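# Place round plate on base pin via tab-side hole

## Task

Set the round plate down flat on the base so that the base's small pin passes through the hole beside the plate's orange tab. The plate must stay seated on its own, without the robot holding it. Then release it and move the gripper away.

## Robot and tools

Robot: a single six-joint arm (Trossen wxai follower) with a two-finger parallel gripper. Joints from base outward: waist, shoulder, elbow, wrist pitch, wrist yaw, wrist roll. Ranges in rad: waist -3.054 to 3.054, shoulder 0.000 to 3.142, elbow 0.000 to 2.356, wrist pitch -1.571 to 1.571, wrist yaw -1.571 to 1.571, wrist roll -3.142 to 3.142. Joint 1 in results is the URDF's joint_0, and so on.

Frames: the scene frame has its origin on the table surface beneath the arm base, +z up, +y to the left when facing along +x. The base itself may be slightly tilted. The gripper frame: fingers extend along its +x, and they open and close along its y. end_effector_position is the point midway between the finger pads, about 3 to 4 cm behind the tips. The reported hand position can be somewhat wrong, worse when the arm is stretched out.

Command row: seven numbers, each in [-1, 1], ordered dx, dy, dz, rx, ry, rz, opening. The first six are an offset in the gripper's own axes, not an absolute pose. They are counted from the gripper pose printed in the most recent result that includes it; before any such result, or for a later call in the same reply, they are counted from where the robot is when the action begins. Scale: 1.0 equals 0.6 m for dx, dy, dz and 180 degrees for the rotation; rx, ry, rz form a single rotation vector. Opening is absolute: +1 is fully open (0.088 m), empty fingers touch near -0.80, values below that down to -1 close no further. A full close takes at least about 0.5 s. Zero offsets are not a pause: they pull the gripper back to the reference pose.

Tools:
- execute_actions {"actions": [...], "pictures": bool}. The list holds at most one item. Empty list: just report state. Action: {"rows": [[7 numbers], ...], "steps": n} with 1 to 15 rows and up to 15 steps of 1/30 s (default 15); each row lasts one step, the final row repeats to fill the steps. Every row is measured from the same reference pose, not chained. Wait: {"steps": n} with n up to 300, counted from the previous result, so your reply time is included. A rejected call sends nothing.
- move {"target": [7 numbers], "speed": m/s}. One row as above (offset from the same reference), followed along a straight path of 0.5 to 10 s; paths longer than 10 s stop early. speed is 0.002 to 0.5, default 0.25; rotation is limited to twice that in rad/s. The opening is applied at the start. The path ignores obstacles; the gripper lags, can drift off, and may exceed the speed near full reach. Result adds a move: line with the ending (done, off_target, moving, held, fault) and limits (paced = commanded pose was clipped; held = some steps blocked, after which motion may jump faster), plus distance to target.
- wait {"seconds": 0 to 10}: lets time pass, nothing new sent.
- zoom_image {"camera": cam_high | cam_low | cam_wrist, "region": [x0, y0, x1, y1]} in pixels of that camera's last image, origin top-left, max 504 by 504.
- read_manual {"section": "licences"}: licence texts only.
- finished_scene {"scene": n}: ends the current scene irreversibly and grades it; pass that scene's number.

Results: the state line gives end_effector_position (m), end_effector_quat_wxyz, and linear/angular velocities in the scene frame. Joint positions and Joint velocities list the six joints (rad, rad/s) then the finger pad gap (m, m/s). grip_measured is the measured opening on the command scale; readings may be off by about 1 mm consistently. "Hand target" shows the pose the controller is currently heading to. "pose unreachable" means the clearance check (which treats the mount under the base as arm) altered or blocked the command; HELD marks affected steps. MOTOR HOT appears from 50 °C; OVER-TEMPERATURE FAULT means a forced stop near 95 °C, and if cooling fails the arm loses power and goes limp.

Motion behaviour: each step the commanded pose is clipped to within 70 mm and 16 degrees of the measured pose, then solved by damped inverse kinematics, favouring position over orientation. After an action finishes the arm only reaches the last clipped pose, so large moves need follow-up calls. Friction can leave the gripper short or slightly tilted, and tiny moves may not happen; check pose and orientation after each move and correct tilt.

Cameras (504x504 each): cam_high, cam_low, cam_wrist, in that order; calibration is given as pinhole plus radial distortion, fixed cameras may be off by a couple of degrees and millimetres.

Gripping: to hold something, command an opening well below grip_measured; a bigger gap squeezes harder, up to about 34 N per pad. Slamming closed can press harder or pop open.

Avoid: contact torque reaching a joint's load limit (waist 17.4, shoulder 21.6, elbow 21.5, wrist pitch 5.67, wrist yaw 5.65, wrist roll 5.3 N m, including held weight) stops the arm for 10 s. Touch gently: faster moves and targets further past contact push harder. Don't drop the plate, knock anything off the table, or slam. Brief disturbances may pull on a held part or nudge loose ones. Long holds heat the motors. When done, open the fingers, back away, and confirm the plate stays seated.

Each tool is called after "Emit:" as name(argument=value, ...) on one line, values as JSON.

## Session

Emit:
execute_actions(actions=[])

Scene clock: 0.00 s of 4050.00 s.
end_effector_position=(+0.4213, +0.2273, +0.1027) grip_measured=+0.834 end_effector_quat_wxyz=(-0.383, +0.887, -0.085, -0.242) end_effector_velocity=(-0.003, -0.002, -0.004) end_effector_angular_velocity=(-0.024, +0.028, +0.013)
Joint positions: [ 0.352  1.413  0.695  0.694  0.204 -1.576  0.08 ]
Joint velocities: [-0.002 -0.002 -0.002 -0.022 -0.022 -0.022 -0.   ]
Motor temperatures (°C, as the motors report them): [22 22 22 23 22 24]
Heat: hottest wrist roll 24 °C (+0.0 °C/min).
Hand target: +0.421, +0.227, +0.103; -0.383, +0.887, -0.084, -0.242
camera_calibration (this result's frames):
cam_wrist: T_world_to_cam=[[0.352523, 0.708147, 0.611765, -0.365131], [0.0581248, -0.669039, 0.740951, 0.0822322], [0.933996, -0.225643, -0.277013, -0.238304], [0, 0, 0, 1]] pos_world=[0.346512, 0.259811, 0.0964309]

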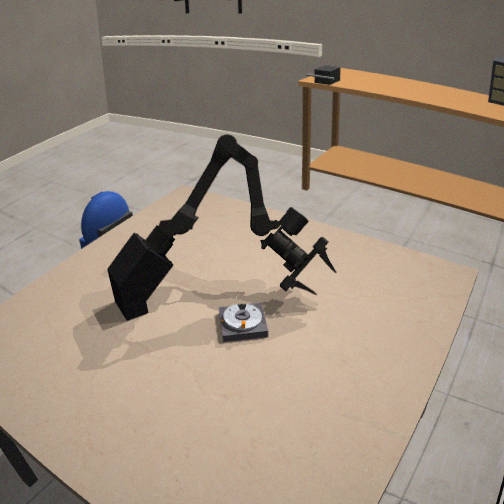

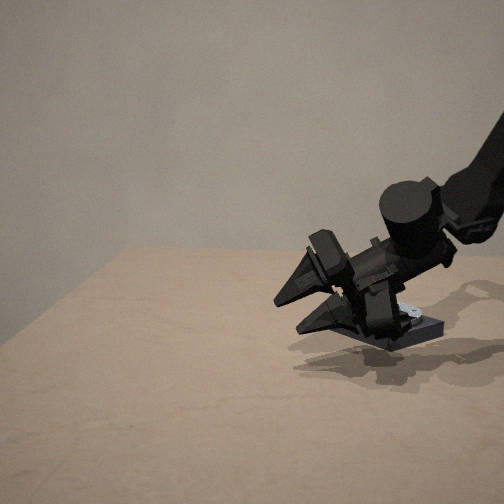

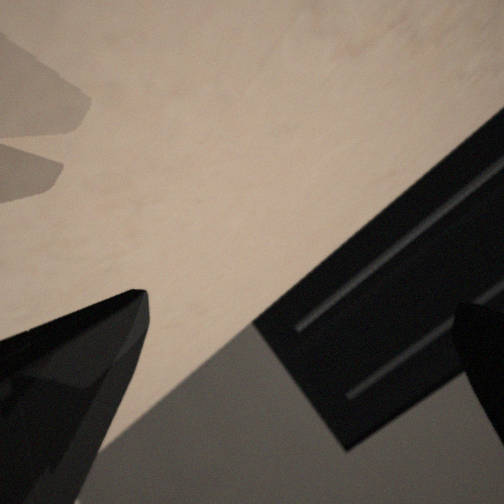

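Emit:
zoom_image(camera="cam_high", region=[200, 285, 290, 360])

Region (200, 285, 290, 360) of cam_high's 504x504 image, scaled by 5.600, with more detail than that image has.

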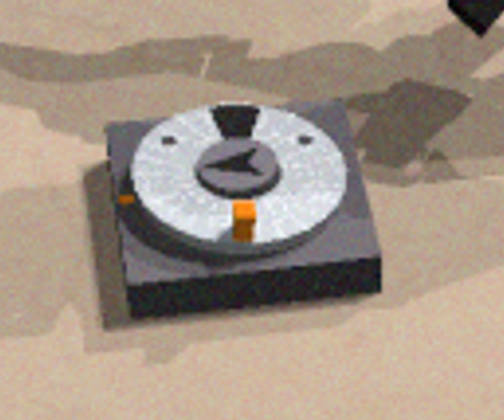

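Emit:
move(target=[-0.17, 0.3023, -0.2484, 0.05, -0.2051, 0.2656, -0.19], speed=0.25)

Scene clock: 27.40 s of 4050.00 s.
end_effector_position=(+0.3261, -0.0081, +0.1256) grip_measured=-0.190 end_effector_quat_wxyz=(-0.322, +0.629, -0.327, -0.628) end_effector_velocity=(-0.004, -0.003, +0.000) end_effector_angular_velocity=(+0.001, +0.023, +0.000)
Joint positions: [-0.509  1.795  1.026 -0.765 -0.848 -2.576  0.03 ]
Joint velocities: [-0.007  0.017  0.012 -0.037  0.007 -0.037 -0.   ]
Motor temperatures (°C, as the motors report them): [23 25 23 25 23 24]
Heat: hottest shoulder 25 °C (+2.2 °C/min).
Hand target: +0.327, -0.011, +0.126; -0.321, +0.628, -0.329, -0.628
Off the commanded pose: 0.001 m, 0 deg.
After step 90, 21.77 s passed at rest.
move: done
camera_calibration (this result's frames):
cam_wrist: T_world_to_cam=[[0.802296, 0.595984, -0.0335372, -0.245419], [0.569243, -0.746968, 0.343513, -0.204056], [0.179677, -0.29469, -0.938549, 0.132342], [0, 0, 0, 1]] pos_world=[0.289277, 0.0328426, 0.186075]

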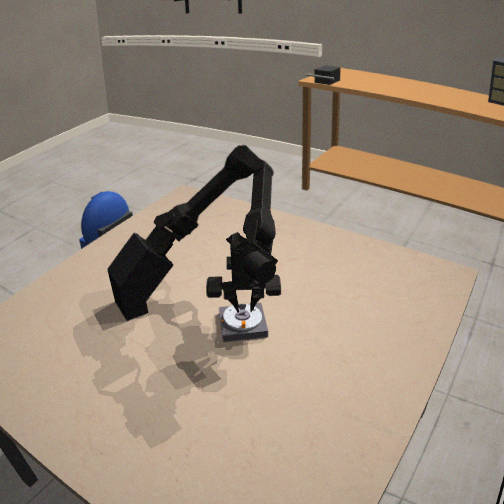

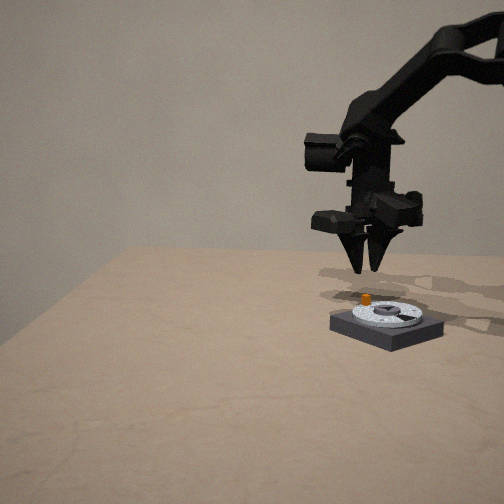

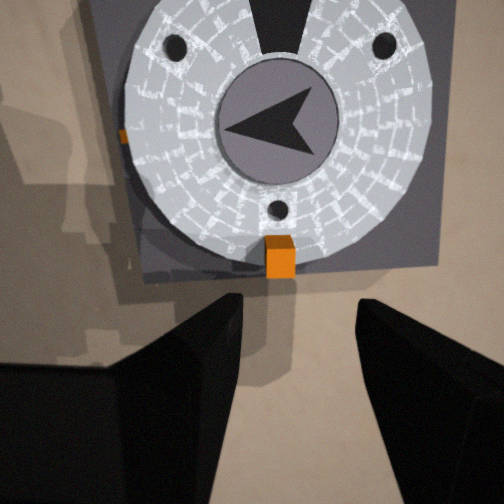

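Emit:
zoom_image(camera="cam_low", region=[320, 240, 440, 340])

Emit:
zoom_image(camera="cam_wrist", region=[90, 0, 450, 320])

Region (320, 240, 440, 340) of cam_low's 504x504 image, scaled by 4.200, with more detail than that image has.

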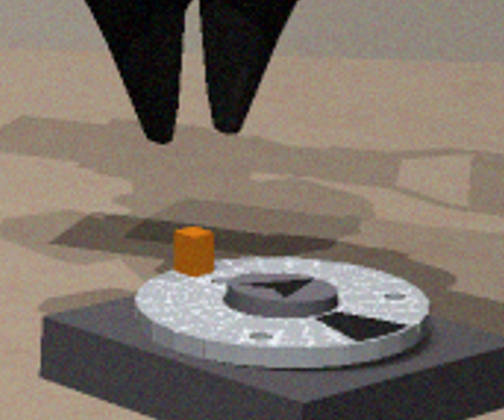

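Region (90, 0, 450, 320) of cam_wrist's 504x504 image, scaled by 1.400, with more detail than that image has.

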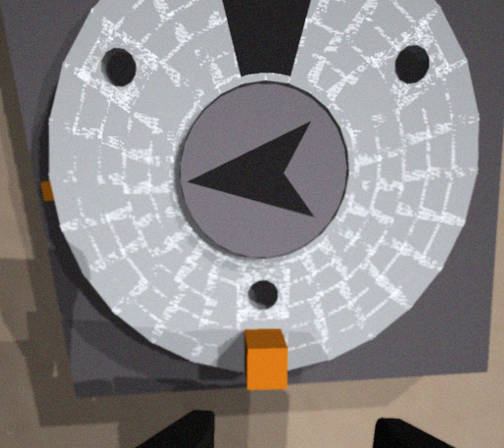

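Emit:
move(target=[0.0765, 0.0105, 0.006, 0, 0, 0, -0.19], speed=0.06)

Emit:
zoom_image(camera="cam_low", region=[320, 240, 440, 340])

Scene clock: 43.10 s of 4050.00 s.
end_effector_position=(+0.3219, -0.0068, +0.0818) grip_measured=-0.190 end_effector_quat_wxyz=(-0.320, +0.633, -0.321, -0.627) end_effector_velocity=(-0.003, +0.006, -0.001) end_effector_angular_velocity=(+0.038, +0.002, -0.015)
Joint positions: [-0.4    1.826  0.919 -0.493 -0.841 -2.415  0.03 ]
Joint velocities: [ 0.002 -0.002 -0.007 -0.007 -0.037  0.007  0.   ]
Motor temperatures (°C, as the motors report them): [25 25 23 25 23 24]
Heat: hottest waist 25 °C (+1.4 °C/min).
Hand target: +0.319, -0.009, +0.079; -0.322, +0.629, -0.326, -0.628
Off the commanded pose: 0.004 m, 1 deg.
After step 90, 11.57 s passed at rest.
move: done
camera_calibration (this result's frames):
cam_wrist: T_world_to_cam=[[0.795761, 0.605055, -0.0259358, -0.242697], [0.574798, -0.741094, 0.346968, -0.187674], [0.190714, -0.291011, -0.937518, 0.0887998], [0, 0, 0, 1]] pos_world=[0.284068, 0.0336026, 0.142074]

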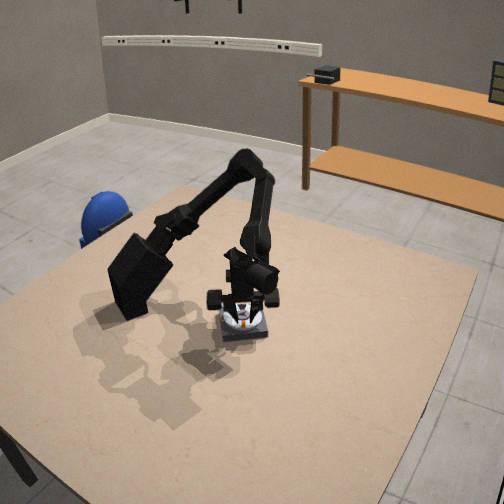

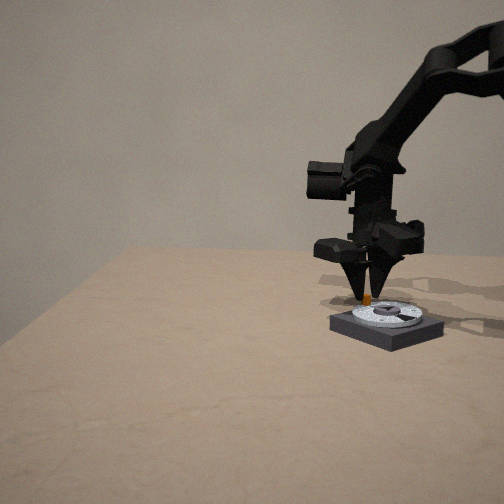

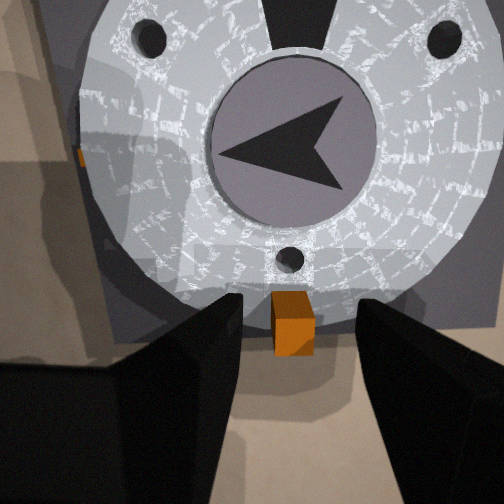

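Region (320, 240, 440, 340) of cam_low's 504x504 image, scaled by 4.200, with more detail than that image has.

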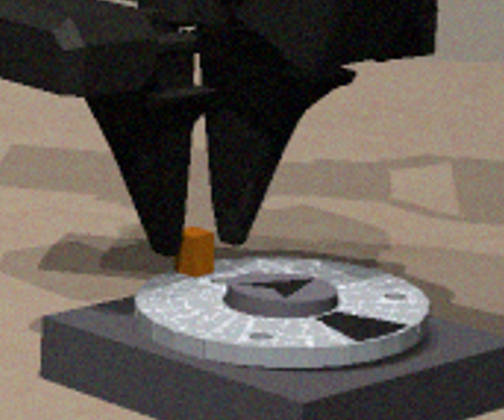

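Emit:
move(target=[0.0, 0.0563, 0.018, 0.2333, 0, 0, -0.19], speed=0.15)

Scene clock: 55.70 s of 4050.00 s.
end_effector_position=(+0.2901, -0.0186, +0.0807) grip_measured=-0.189 end_effector_quat_wxyz=(+0.525, -0.477, +0.523, +0.473) end_effector_velocity=(+0.002, +0.001, +0.001) end_effector_angular_velocity=(+0.004, -0.011, +0.000)
Joint positions: [-0.443  1.808  0.797 -0.439 -0.85  -1.755  0.03 ]
Joint velocities: [-0.002 -0.007 -0.002  0.007 -0.007  0.007  0.   ]
Motor temperatures (°C, as the motors report them): [26 25 23 24 23 24]
Heat: hottest waist 26 °C (+2.2 °C/min).
Hand target: +0.288, -0.018, +0.082; +0.526, -0.476, +0.525, +0.470
Off the commanded pose: 0.002 m, 0 deg.
After step 90, 6.77 s passed at rest.
move: done
camera_calibration (this result's frames):
cam_wrist: T_world_to_cam=[[0.996855, -0.0761728, -0.021865, -0.281625], [-0.0642057, -0.938013, 0.340601, 0.00448614], [-0.0464542, -0.338126, -0.939954, 0.158516], [0, 0, 0, 1]] pos_world=[0.288391, 0.0363543, 0.141312]

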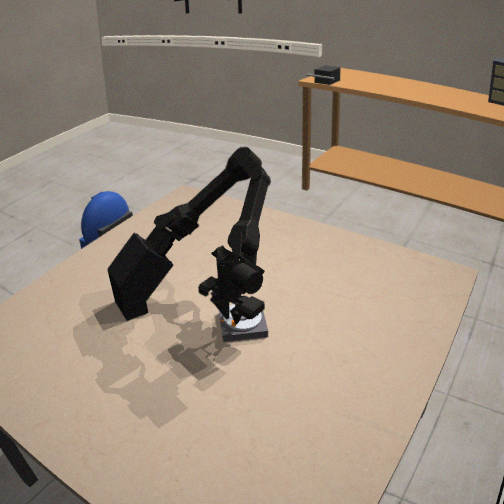

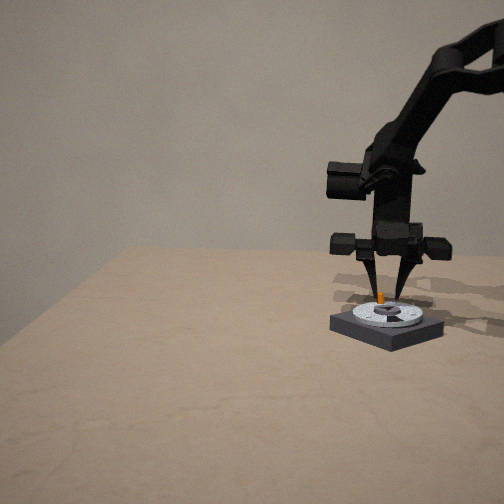

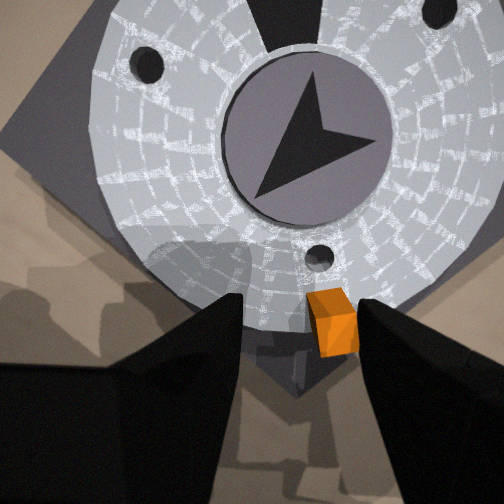

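Emit:
move(target=[-0.002, 0.0572, 0.0262, 0.2356, 0, 0, -0.19], speed=0.15)

Scene clock: 63.77 s of 4050.00 s.
end_effector_position=(+0.2589, -0.0017, +0.0817) grip_measured=-0.190 end_effector_quat_wxyz=(+0.662, -0.256, +0.658, +0.251) end_effector_velocity=(-0.005, +0.000, +0.001) end_effector_angular_velocity=(-0.004, +0.014, -0.040)
Joint positions: [-0.425  1.68   0.649 -0.397 -0.844 -0.987  0.03 ]
Joint velocities: [-0.002 -0.007 -0.007 -0.022  0.007  0.022 -0.   ]
Motor temperatures (°C, as the motors report them): [26 25 23 24 23 24]
Heat: hottest waist 26 °C (+2.0 °C/min).
Hand target: +0.257, +0.000, +0.082; +0.662, -0.255, +0.658, +0.252
Off the commanded pose: 0.003 m, 0 deg.
After step 90, 2.23 s passed at rest.
move: done
camera_calibration (this result's frames):
cam_wrist: T_world_to_cam=[[0.685354, -0.727928, -0.0202602, -0.169788], [-0.680548, -0.650149, 0.337875, 0.178211], [-0.259121, -0.217776, -0.940973, 0.219048], [0, 0, 0, 1]] pos_world=[0.294406, 0.0399731, 0.142465]

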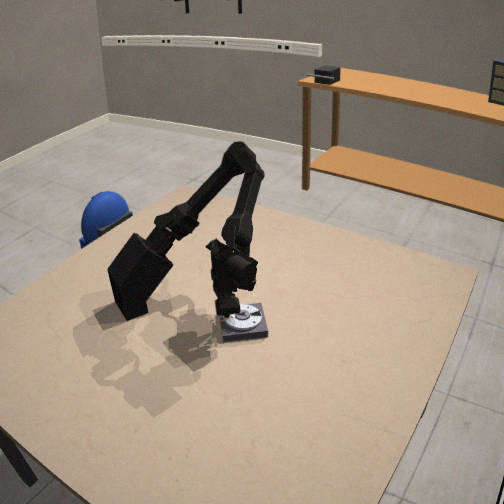

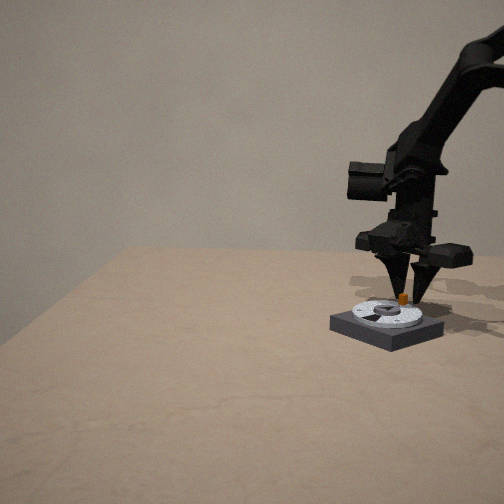

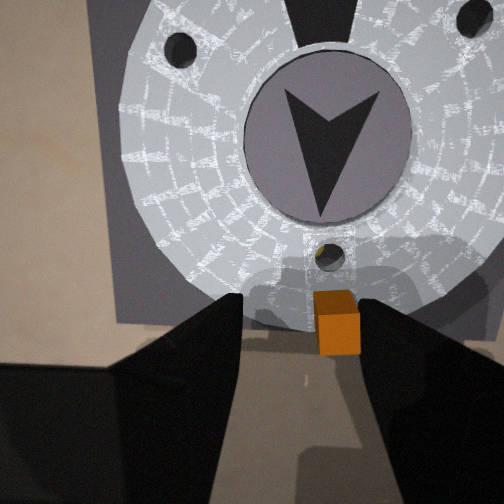

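Emit:
execute_actions(actions=[{"rows": [[0,0,0,0,0,0,-0.202],[0,0,0,0,0,0,-0.215],[0,0,0,0,0,0,-0.228],[0,0,0,0,0,0,-0.241],[0,0,0,0,0,0,-0.254],[0,0,0,0,0,0,-0.267],[0,0,0,0,0,0,-0.28],[0,0,0,0,0,0,-0.293],[0,0,0,0,0,0,-0.306],[0,0,0,0,0,0,-0.318],[0,0,0,0,0,0,-0.33],[0,0,0,0,0,0,-0.341],[0,0,0,0,0,0,-0.351],[0,0,0,0,0,0,-0.36],[0,0,0,0,0,0,-0.368]], "steps": 15}], pictures=false)

Emit:
wait(seconds=0.5)

Scene clock: 67.83 s of 4050.00 s.
end_effector_position=(+0.2588, -0.0016, +0.0816) grip_measured=-0.337 end_effector_quat_wxyz=(+0.662, -0.256, +0.659, +0.251) end_effector_velocity=(+0.001, +0.001, +0.001) end_effector_angular_velocity=(+0.007, -0.002, +0.004)
Joint positions: [-0.425  1.679  0.648 -0.397 -0.844 -0.985  0.022]
Joint velocities: [-0.002 -0.002  0.002 -0.007 -0.007 -0.007 -0.014]
Motor temperatures (°C, as the motors report them): [26 25 23 24 23 24]
Heat: hottest waist 26 °C (+2.0 °C/min).
Hand target: +0.259, -0.002, +0.082; +0.662, -0.256, +0.658, +0.251
Off the commanded pose: 0.000 m, 0 deg.
Steps of this call (steps 1 to 90: nothing new was sent; then 0.57 s passed at rest; steps 91 to 105: all 15 steps of this action). Readings (end_effector_position):
91: (+0.2587, -0.0016, +0.0816)
92: (+0.2588, -0.0016, +0.0816)
94: (+0.2588, -0.0016, +0.0816)
98: (+0.2588, -0.0016, +0.0816)
105: the state above

Scene clock: 68.33 s of 4050.00 s.
end_effector_position=(+0.2588, -0.0016, +0.0816) grip_measured=-0.368 end_effector_quat_wxyz=(+0.662, -0.256, +0.659, +0.251) end_effector_velocity=(+0.003, -0.002, +0.001) end_effector_angular_velocity=(-0.012, -0.014, +0.022)
Joint positions: [-0.425  1.679  0.648 -0.397 -0.844 -0.985  0.021]
Joint velocities: [-0.002 -0.002 -0.002  0.022  0.007 -0.007 -0.   ]
Motor temperatures (°C, as the motors report them): [26 25 23 24 23 24]
Heat: hottest waist 26 °C (+2.0 °C/min).
Hand target: +0.259, -0.002, +0.082; +0.662, -0.256, +0.658, +0.251
Off the commanded pose: 0.000 m, 0 deg.
Steps of this call (steps 1 to 15: nothing new was sent). Readings (end_effector_position):
1: (+0.2588, -0.0016, +0.0816)
2: (+0.2588, -0.0016, +0.0816)
4: (+0.2588, -0.0016, +0.0816)
8: (+0.2588, -0.0016, +0.0816)
15: the state above
camera_calibration (this result's frames):
cam_wrist: T_world_to_cam=[[0.684565, -0.728681, -0.0198973, -0.169498], [-0.681303, -0.649285, 0.338016, 0.178392], [-0.259225, -0.217838, -0.94093, 0.21903], [0, 0, 0, 1]] pos_world=[0.294349, 0.0400303, 0.14242]

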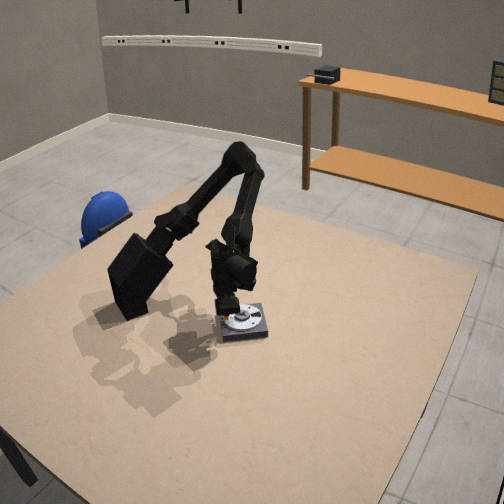

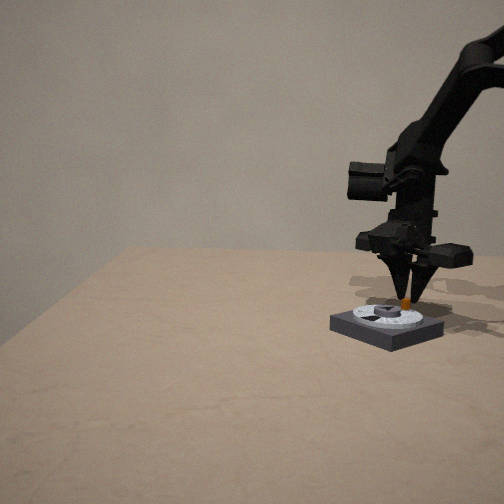

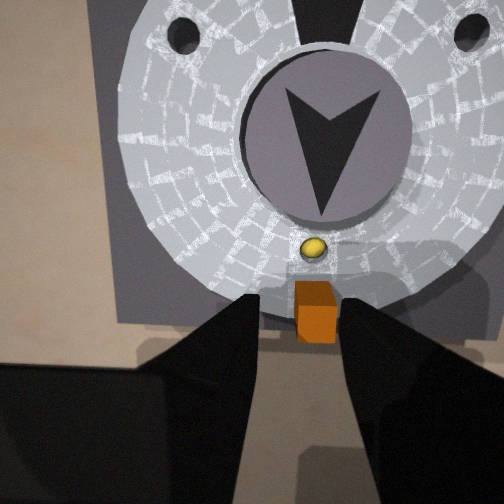

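The plate has dropped onto the pin. I'll retreat up and outward with the fingers opened.

Emit:
move(target=[-0.18, 0.0, -0.08, 0, 0, 0, 0.0], speed=0.12)

Emit:
zoom_image(camera="cam_low", region=[325, 285, 450, 355])

Emit:
zoom_image(camera="cam_high", region=[200, 285, 290, 360])

Scene clock: 72.20 s of 4050.00 s.
end_effector_position=(+0.2208, -0.0320, +0.1888) grip_measured=+0.000 end_effector_quat_wxyz=(+0.661, -0.255, +0.660, +0.251) end_effector_velocity=(-0.001, +0.003, +0.003) end_effector_angular_velocity=(+0.019, -0.001, +0.006)
Joint positions: [-0.909  1.677  0.819 -1.098 -0.782 -1.694  0.039]
Joint velocities: [-0.012  0.002  0.007 -0.037 -0.007 -0.037 -0.   ]
Motor temperatures (°C, as the motors report them): [26 25 23 24 23 24]
Heat: hottest waist 26 °C (+2.0 °C/min).
Hand target: +0.221, -0.034, +0.190; +0.660, -0.256, +0.660, +0.251
Off the commanded pose: 0.002 m, 0 deg.
move: done
camera_calibration (this result's frames):
cam_wrist: T_world_to_cam=[[0.683756, -0.729362, -0.0225752, -0.162834], [-0.68098, -0.648904, 0.339397, 0.0962994], [-0.262192, -0.216691, -0.940372, 0.303959], [0, 0, 0, 1]] pos_world=[0.256612, 0.00958964, 0.249475]

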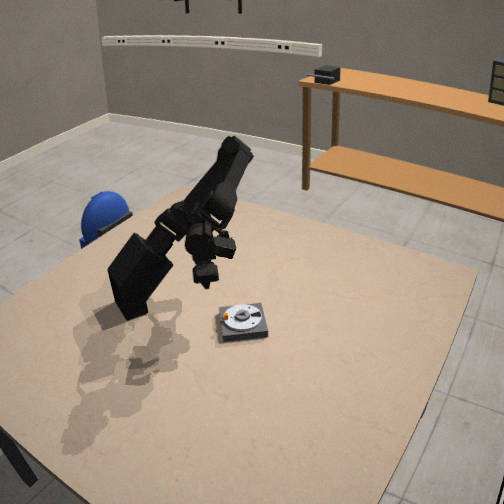

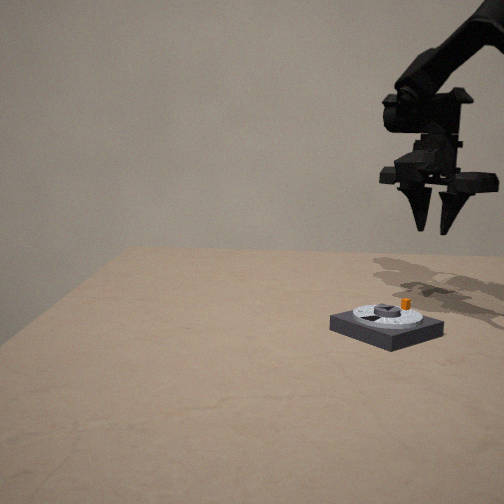

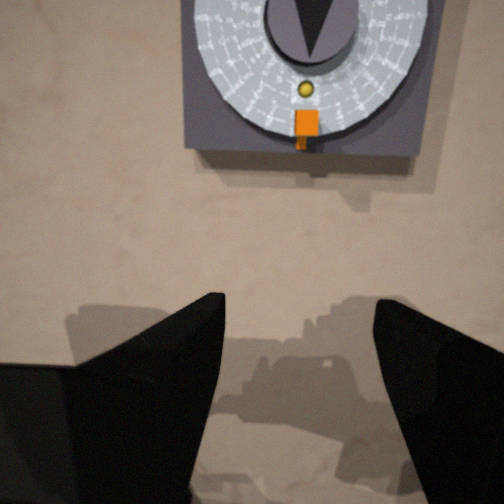

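Region (325, 285, 450, 355) of cam_low's 504x504 image, scaled by 4.032, with more detail than that image has; it fills the top 282 rows of this view, and the rest is white.

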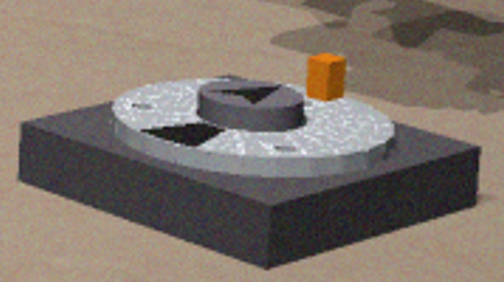

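Region (200, 285, 290, 360) of cam_high's 504x504 image, scaled by 5.600, with more detail than that image has.

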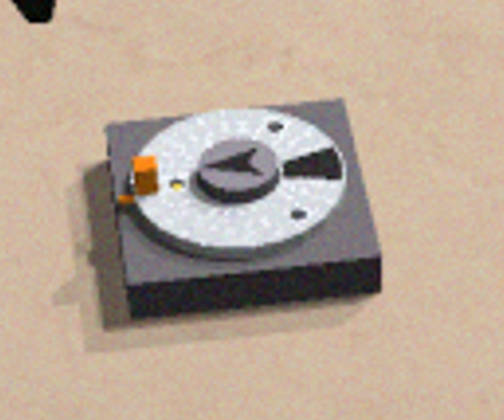

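The plate is flat with the pin through the hole next to the tab, and the arm is clear.

Emit:
finished_scene(scene=2)

The scene is finished: the task was done.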